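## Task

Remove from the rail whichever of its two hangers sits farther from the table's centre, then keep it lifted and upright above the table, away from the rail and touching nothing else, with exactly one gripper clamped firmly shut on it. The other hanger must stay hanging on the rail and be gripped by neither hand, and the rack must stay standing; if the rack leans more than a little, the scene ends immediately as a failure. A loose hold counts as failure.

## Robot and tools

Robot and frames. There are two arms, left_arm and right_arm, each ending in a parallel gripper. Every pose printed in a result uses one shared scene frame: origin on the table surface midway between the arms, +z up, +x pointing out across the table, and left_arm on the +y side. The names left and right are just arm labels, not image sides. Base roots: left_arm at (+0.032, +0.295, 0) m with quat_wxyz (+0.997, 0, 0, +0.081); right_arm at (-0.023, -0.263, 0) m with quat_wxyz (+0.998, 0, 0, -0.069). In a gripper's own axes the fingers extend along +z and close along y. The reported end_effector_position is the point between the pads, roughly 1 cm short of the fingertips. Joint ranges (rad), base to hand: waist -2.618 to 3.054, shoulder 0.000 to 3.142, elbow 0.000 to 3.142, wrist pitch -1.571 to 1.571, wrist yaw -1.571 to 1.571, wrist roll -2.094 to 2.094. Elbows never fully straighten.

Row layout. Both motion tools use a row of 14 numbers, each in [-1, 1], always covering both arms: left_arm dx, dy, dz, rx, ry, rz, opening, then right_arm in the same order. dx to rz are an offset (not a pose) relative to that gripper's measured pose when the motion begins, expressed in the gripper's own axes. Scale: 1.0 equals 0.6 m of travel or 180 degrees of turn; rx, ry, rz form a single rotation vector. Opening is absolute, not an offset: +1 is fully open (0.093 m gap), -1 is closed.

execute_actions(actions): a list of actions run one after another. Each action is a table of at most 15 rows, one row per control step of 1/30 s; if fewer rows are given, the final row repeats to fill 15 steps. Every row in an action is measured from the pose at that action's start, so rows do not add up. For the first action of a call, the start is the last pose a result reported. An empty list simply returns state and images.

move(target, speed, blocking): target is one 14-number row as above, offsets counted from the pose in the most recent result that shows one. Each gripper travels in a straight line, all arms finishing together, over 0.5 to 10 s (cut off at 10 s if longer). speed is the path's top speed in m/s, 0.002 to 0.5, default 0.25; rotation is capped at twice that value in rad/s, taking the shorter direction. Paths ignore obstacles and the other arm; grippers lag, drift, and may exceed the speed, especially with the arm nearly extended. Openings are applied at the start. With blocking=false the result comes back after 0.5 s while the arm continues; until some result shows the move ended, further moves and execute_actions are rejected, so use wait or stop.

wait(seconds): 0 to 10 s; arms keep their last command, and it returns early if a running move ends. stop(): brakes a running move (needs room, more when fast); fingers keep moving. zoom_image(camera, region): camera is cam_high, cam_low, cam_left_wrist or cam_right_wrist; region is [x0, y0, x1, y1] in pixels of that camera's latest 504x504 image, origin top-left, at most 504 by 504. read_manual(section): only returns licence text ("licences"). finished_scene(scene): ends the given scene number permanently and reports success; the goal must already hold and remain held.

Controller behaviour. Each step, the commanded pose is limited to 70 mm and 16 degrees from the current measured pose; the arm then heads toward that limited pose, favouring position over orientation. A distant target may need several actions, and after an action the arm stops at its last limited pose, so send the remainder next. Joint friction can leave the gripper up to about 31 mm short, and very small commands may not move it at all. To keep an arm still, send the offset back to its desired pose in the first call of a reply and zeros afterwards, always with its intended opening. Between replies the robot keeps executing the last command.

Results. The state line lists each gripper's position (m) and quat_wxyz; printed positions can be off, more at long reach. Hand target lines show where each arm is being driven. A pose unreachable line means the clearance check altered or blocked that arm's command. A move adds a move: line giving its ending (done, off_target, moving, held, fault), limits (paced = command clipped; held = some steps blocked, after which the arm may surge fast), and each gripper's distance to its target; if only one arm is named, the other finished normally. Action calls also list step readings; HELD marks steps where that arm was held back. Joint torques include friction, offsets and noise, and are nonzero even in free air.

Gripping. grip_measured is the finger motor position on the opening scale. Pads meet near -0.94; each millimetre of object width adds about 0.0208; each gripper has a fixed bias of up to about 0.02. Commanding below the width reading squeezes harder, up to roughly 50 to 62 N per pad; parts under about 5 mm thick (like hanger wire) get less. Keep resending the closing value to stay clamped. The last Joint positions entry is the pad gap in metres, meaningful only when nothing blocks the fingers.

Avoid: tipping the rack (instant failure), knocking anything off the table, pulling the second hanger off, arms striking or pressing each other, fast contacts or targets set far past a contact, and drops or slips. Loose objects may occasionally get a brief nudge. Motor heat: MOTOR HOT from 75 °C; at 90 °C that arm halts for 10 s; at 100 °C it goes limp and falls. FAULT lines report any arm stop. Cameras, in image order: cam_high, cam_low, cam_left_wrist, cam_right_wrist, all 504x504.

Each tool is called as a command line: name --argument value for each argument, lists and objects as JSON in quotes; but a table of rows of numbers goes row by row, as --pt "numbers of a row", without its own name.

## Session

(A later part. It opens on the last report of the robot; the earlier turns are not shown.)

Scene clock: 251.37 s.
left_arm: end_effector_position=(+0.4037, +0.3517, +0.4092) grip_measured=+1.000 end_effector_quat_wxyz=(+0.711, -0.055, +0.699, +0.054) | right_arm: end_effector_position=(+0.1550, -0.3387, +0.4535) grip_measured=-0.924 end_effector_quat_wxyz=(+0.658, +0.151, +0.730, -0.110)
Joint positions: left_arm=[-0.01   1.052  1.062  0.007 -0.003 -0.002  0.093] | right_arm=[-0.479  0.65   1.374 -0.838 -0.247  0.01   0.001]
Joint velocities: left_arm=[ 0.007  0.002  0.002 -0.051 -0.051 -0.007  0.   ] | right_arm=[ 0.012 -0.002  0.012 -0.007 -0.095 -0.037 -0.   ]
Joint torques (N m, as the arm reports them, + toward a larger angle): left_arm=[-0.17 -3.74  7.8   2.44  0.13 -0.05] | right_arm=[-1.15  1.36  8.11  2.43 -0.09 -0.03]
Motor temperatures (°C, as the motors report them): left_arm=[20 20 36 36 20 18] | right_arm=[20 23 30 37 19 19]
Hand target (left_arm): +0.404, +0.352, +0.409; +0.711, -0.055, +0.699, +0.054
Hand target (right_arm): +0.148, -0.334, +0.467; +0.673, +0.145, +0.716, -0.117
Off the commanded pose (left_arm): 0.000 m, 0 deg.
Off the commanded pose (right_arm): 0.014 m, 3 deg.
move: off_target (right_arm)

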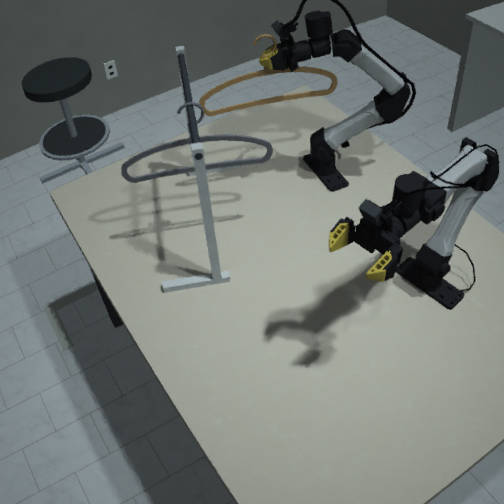

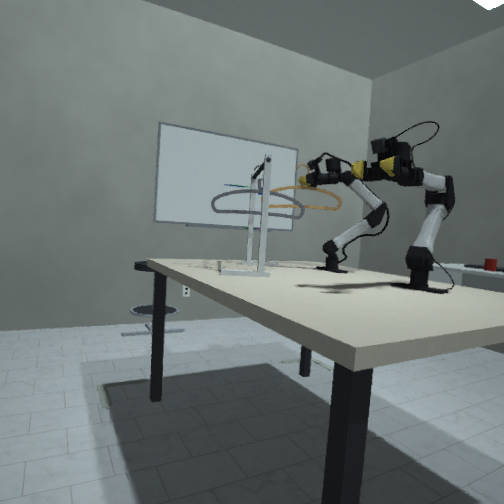

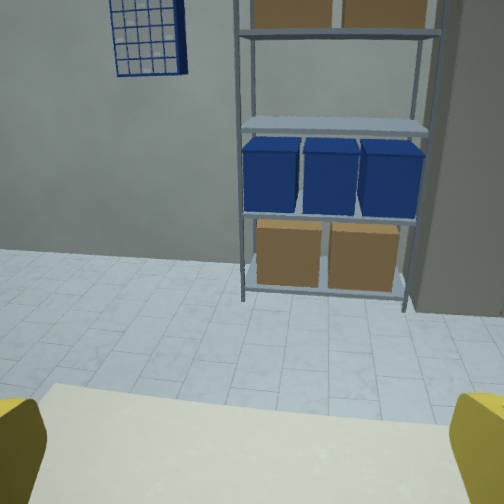

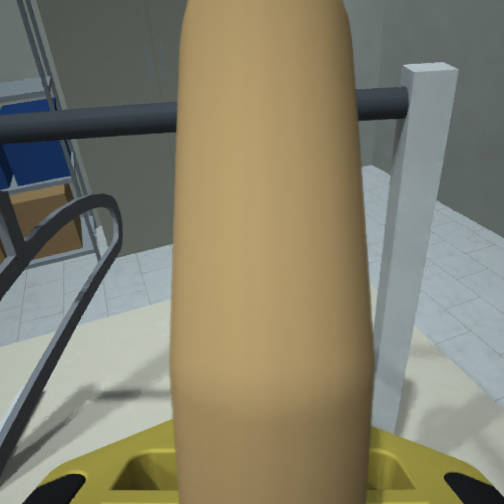

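move --target '[0,0,0,0,0,0,1, -0.125,0,-0.01,0,-0.025,0,-1]' --speed 0.12

move --target '[0,0,0,0,0,0,1, -0.02,0.16,-0.04,-0.167,0,0,-1]' --speed 0.15

Scene clock: 257.87 s.
left_arm: end_effector_position=(+0.4037, +0.3517, +0.4092) grip_measured=+1.000 end_effector_quat_wxyz=(+0.711, -0.055, +0.699, +0.054) | right_arm: end_effector_position=(+0.1551, -0.3429, +0.5189) grip_measured=-0.924 end_effector_quat_wxyz=(+0.678, +0.149, +0.710, -0.118)
Joint positions: left_arm=[-0.01   1.052  1.062  0.007 -0.003 -0.002  0.093] | right_arm=[-0.546  0.822  1.681 -0.914 -0.304  0.018  0.001]
Joint velocities: left_arm=[ 0.002  0.007  0.007  0.037 -0.051  0.051  0.   ] | right_arm=[-0.002 -0.007  0.002 -0.037 -0.095 -0.037 -0.001]
Joint torques (N m, as the arm reports them, + toward a larger angle): left_arm=[-0.07 -3.59  7.79  2.44  0.08 -0.02] | right_arm=[-1.1   3.2   7.64  2.45 -0.18  0.08]
Motor temperatures (°C, as the motors report them): left_arm=[20 20 36 36 20 18] | right_arm=[20 23 30 37 19 19]
Hand target (left_arm): +0.404, +0.352, +0.409; +0.711, -0.055, +0.699, +0.054
Hand target (right_arm): +0.156, -0.343, +0.528; +0.686, +0.147, +0.703, -0.117
Off the commanded pose (left_arm): 0.000 m, 0 deg.
Off the commanded pose (right_arm): 0.010 m, 1 deg.
move: done

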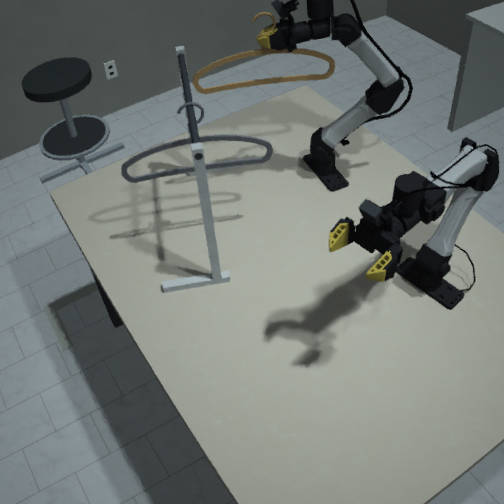

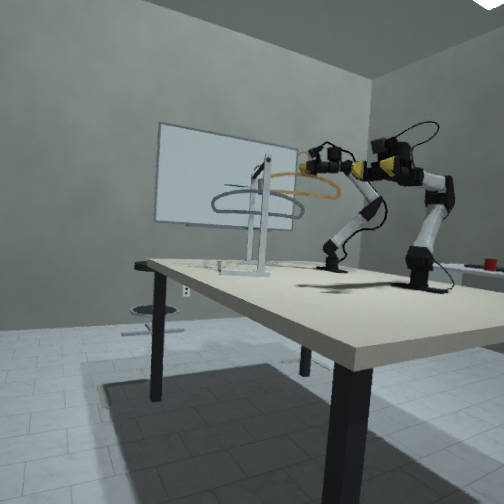

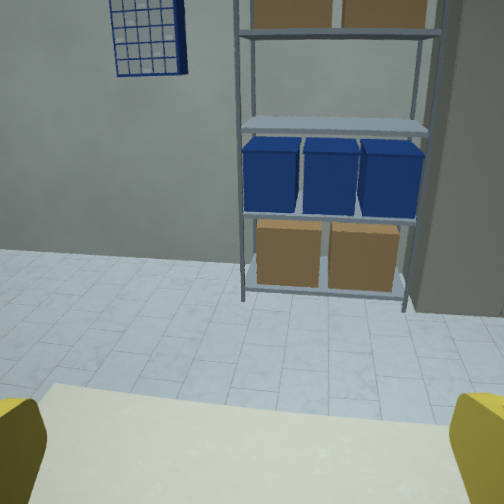

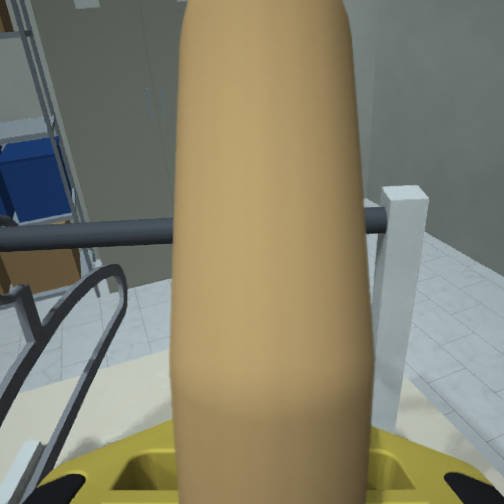

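Scene clock: 260.00 s.
left_arm: end_effector_position=(+0.4037, +0.3517, +0.4092) grip_measured=+1.000 end_effector_quat_wxyz=(+0.711, -0.055, +0.699, +0.054) | right_arm: end_effector_position=(+0.1670, -0.2447, +0.5219) grip_measured=-0.924 end_effector_quat_wxyz=(+0.681, -0.030, +0.727, +0.078)
Joint positions: left_arm=[-0.01   1.052  1.062  0.007 -0.003 -0.002  0.093] | right_arm=[-0.189  0.836  1.722 -0.954 -0.483  0.04   0.001]
Joint velocities: left_arm=[ 0.007  0.012 -0.012 -0.022  0.037 -0.022  0.   ] | right_arm=[-0.012 -0.012  0.002  0.066  0.066  0.007  0.001]
Joint torques (N m, as the arm reports them, + toward a larger angle): left_arm=[-0.09 -3.7   7.79  2.44  0.12 -0.04] | right_arm=[0.54 2.94 7.43 2.61 0.08 0.08]
Motor temperatures (°C, as the motors report them): left_arm=[20 20 36 36 20 18] | right_arm=[20 22 30 37 19 19]
Hand target (left_arm): +0.404, +0.352, +0.409; +0.711, -0.055, +0.699, +0.054
Hand target (right_arm): +0.168, -0.246, +0.536; +0.697, -0.031, +0.713, +0.072
Off the commanded pose (left_arm): 0.000 m, 0 deg.
Off the commanded pose (right_arm): 0.014 m, 2 deg.
move: off_target (right_arm)

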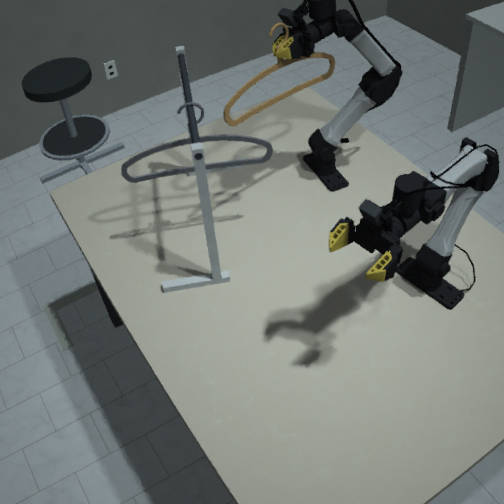

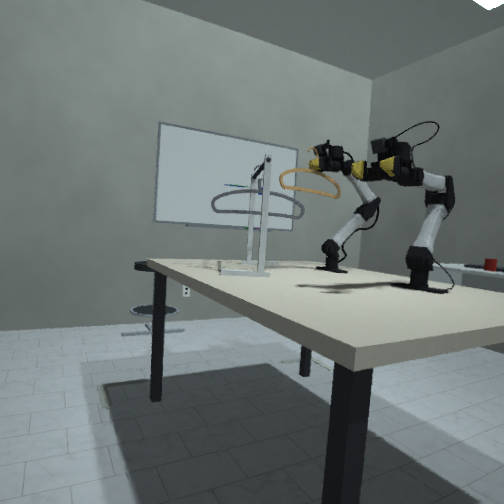

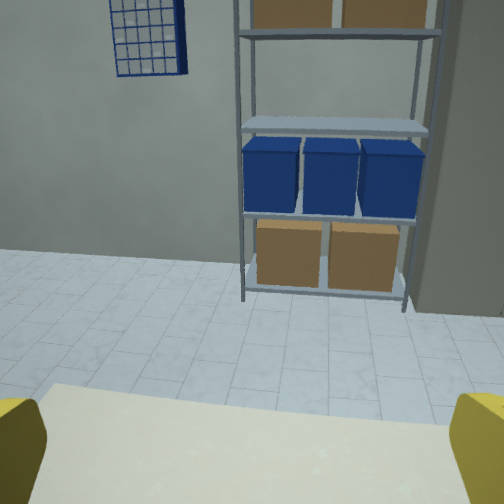

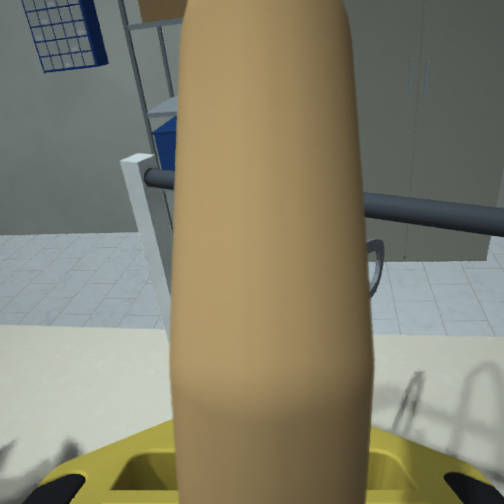

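move --target '[0,0,0,0,0,0,1, -0.01,0.262,-0.005,-0.2,0,0,-1]' --speed 0.15

Scene clock: 267.30 s.
left_arm: end_effector_position=(+0.4037, +0.3517, +0.4092) grip_measured=+1.000 end_effector_quat_wxyz=(+0.711, -0.055, +0.699, +0.054) | right_arm: end_effector_position=(+0.1378, -0.1013, +0.5351) grip_measured=-0.925 end_effector_quat_wxyz=(+0.636, -0.233, +0.677, +0.289)
Joint positions: left_arm=[-0.01   1.052  1.062  0.007 -0.003 -0.002  0.093] | right_arm=[ 1.002  0.916  1.722 -0.831  0.105  0.098  0.001]
Joint velocities: left_arm=[-0.002  0.012 -0.002  0.051  0.007 -0.022  0.   ] | right_arm=[ 0.012  0.012 -0.002 -0.007  0.037 -0.022 -0.001]
Joint torques (N m, as the arm reports them, + toward a larger angle): left_arm=[-0.15 -3.65  7.85  2.45  0.11 -0.03] | right_arm=[ 0.32  2.1   4.71  2.81 -0.09  0.05]
Motor temperatures (°C, as the motors report them): left_arm=[20 20 36 36 20 18] | right_arm=[20 22 29 38 19 19]
Hand target (left_arm): +0.404, +0.352, +0.409; +0.711, -0.055, +0.699, +0.054
Hand target (right_arm): +0.140, -0.092, +0.542; +0.641, -0.234, +0.665, +0.304
Off the commanded pose (left_arm): 0.000 m, 0 deg.
Off the commanded pose (right_arm): 0.012 m, 2 deg.
move: off_target (right_arm)

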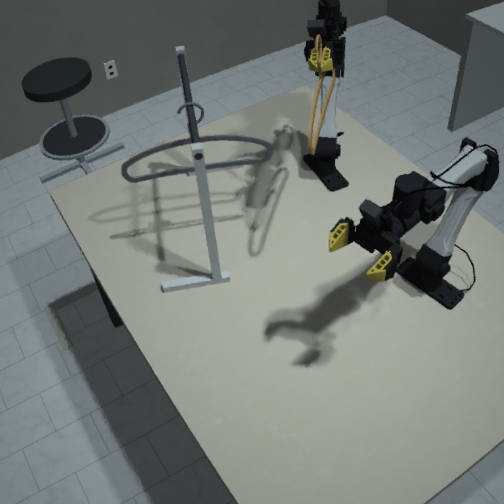

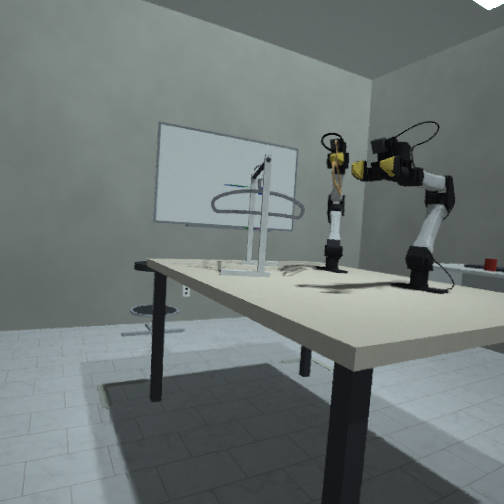

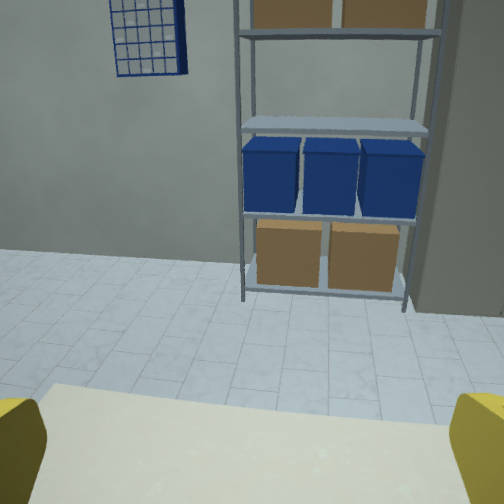

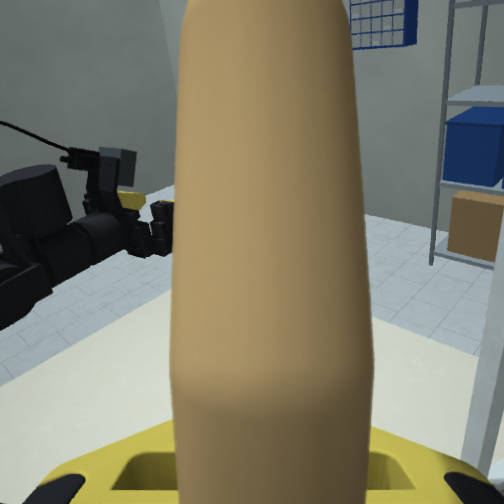

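move --target '[0,0,0,0,0,0,1, 0,0,0,0,0,-0.037,-1]' --speed 0.15

Scene clock: 273.73 s.
left_arm: end_effector_position=(+0.4037, +0.3517, +0.4092) grip_measured=+1.000 end_effector_quat_wxyz=(+0.711, -0.055, +0.699, +0.054) | right_arm: end_effector_position=(+0.1376, -0.1013, +0.5320) grip_measured=-0.925 end_effector_quat_wxyz=(+0.645, -0.271, +0.668, +0.254)
Joint positions: left_arm=[-0.01   1.052  1.062  0.007 -0.003 -0.002  0.093] | right_arm=[ 1.002  0.916  1.722 -0.844  0.104 -0.007  0.001]
Joint velocities: left_arm=[-0.017  0.007  0.012 -0.095 -0.051 -0.066  0.   ] | right_arm=[-0.017 -0.002  0.002 -0.022  0.007 -0.007 -0.001]
Joint torques (N m, as the arm reports them, + toward a larger angle): left_arm=[-0.08 -3.62  7.78  2.44  0.11 -0.04] | right_arm=[-0.37  0.91  5.47  2.48  0.02 -0.15]
Motor temperatures (°C, as the motors report them): left_arm=[20 20 36 36 20 18] | right_arm=[20 22 29 38 19 19]
Hand target (left_arm): +0.404, +0.352, +0.409; +0.711, -0.055, +0.699, +0.054
Hand target (right_arm): +0.138, -0.101, +0.535; +0.651, -0.272, +0.662, +0.252
Off the commanded pose (left_arm): 0.000 m, 0 deg.
Off the commanded pose (right_arm): 0.003 m, 1 deg.
move: done

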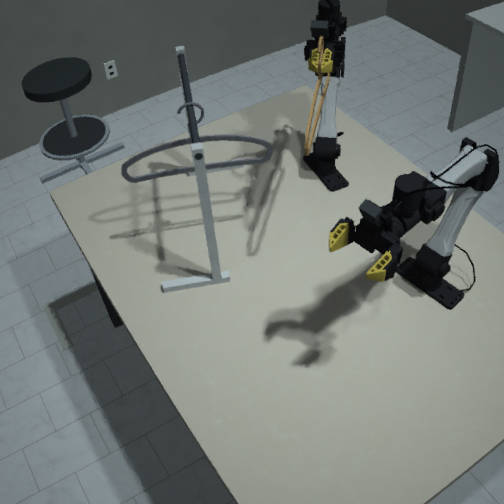

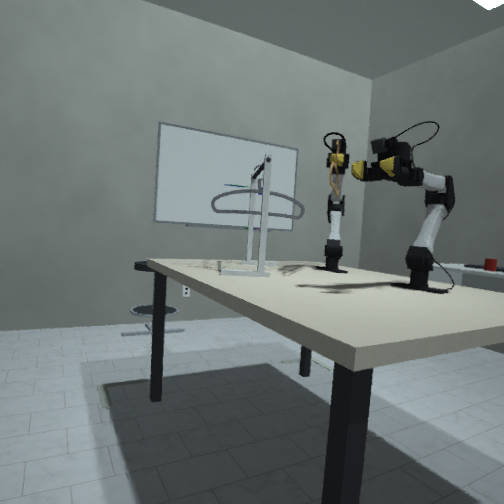

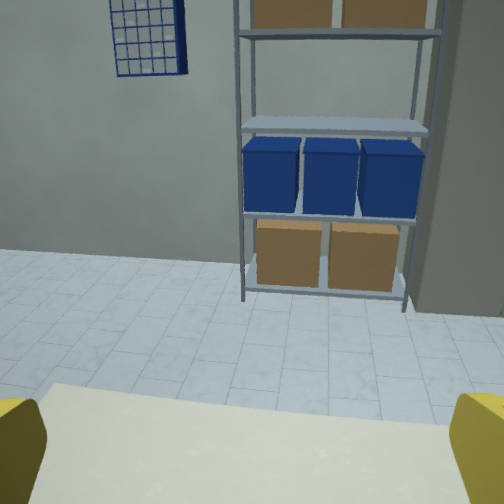

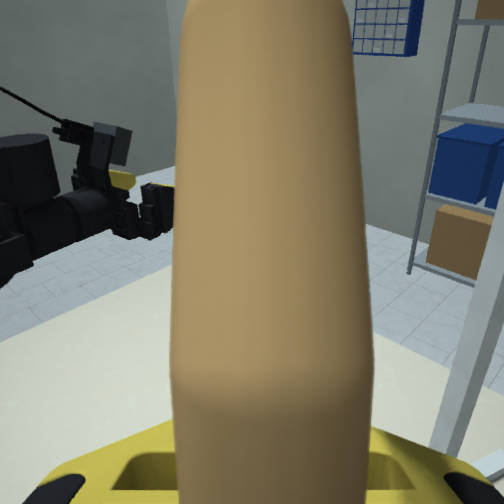

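finished_scene --scene 1

The scene is finished: the task was done.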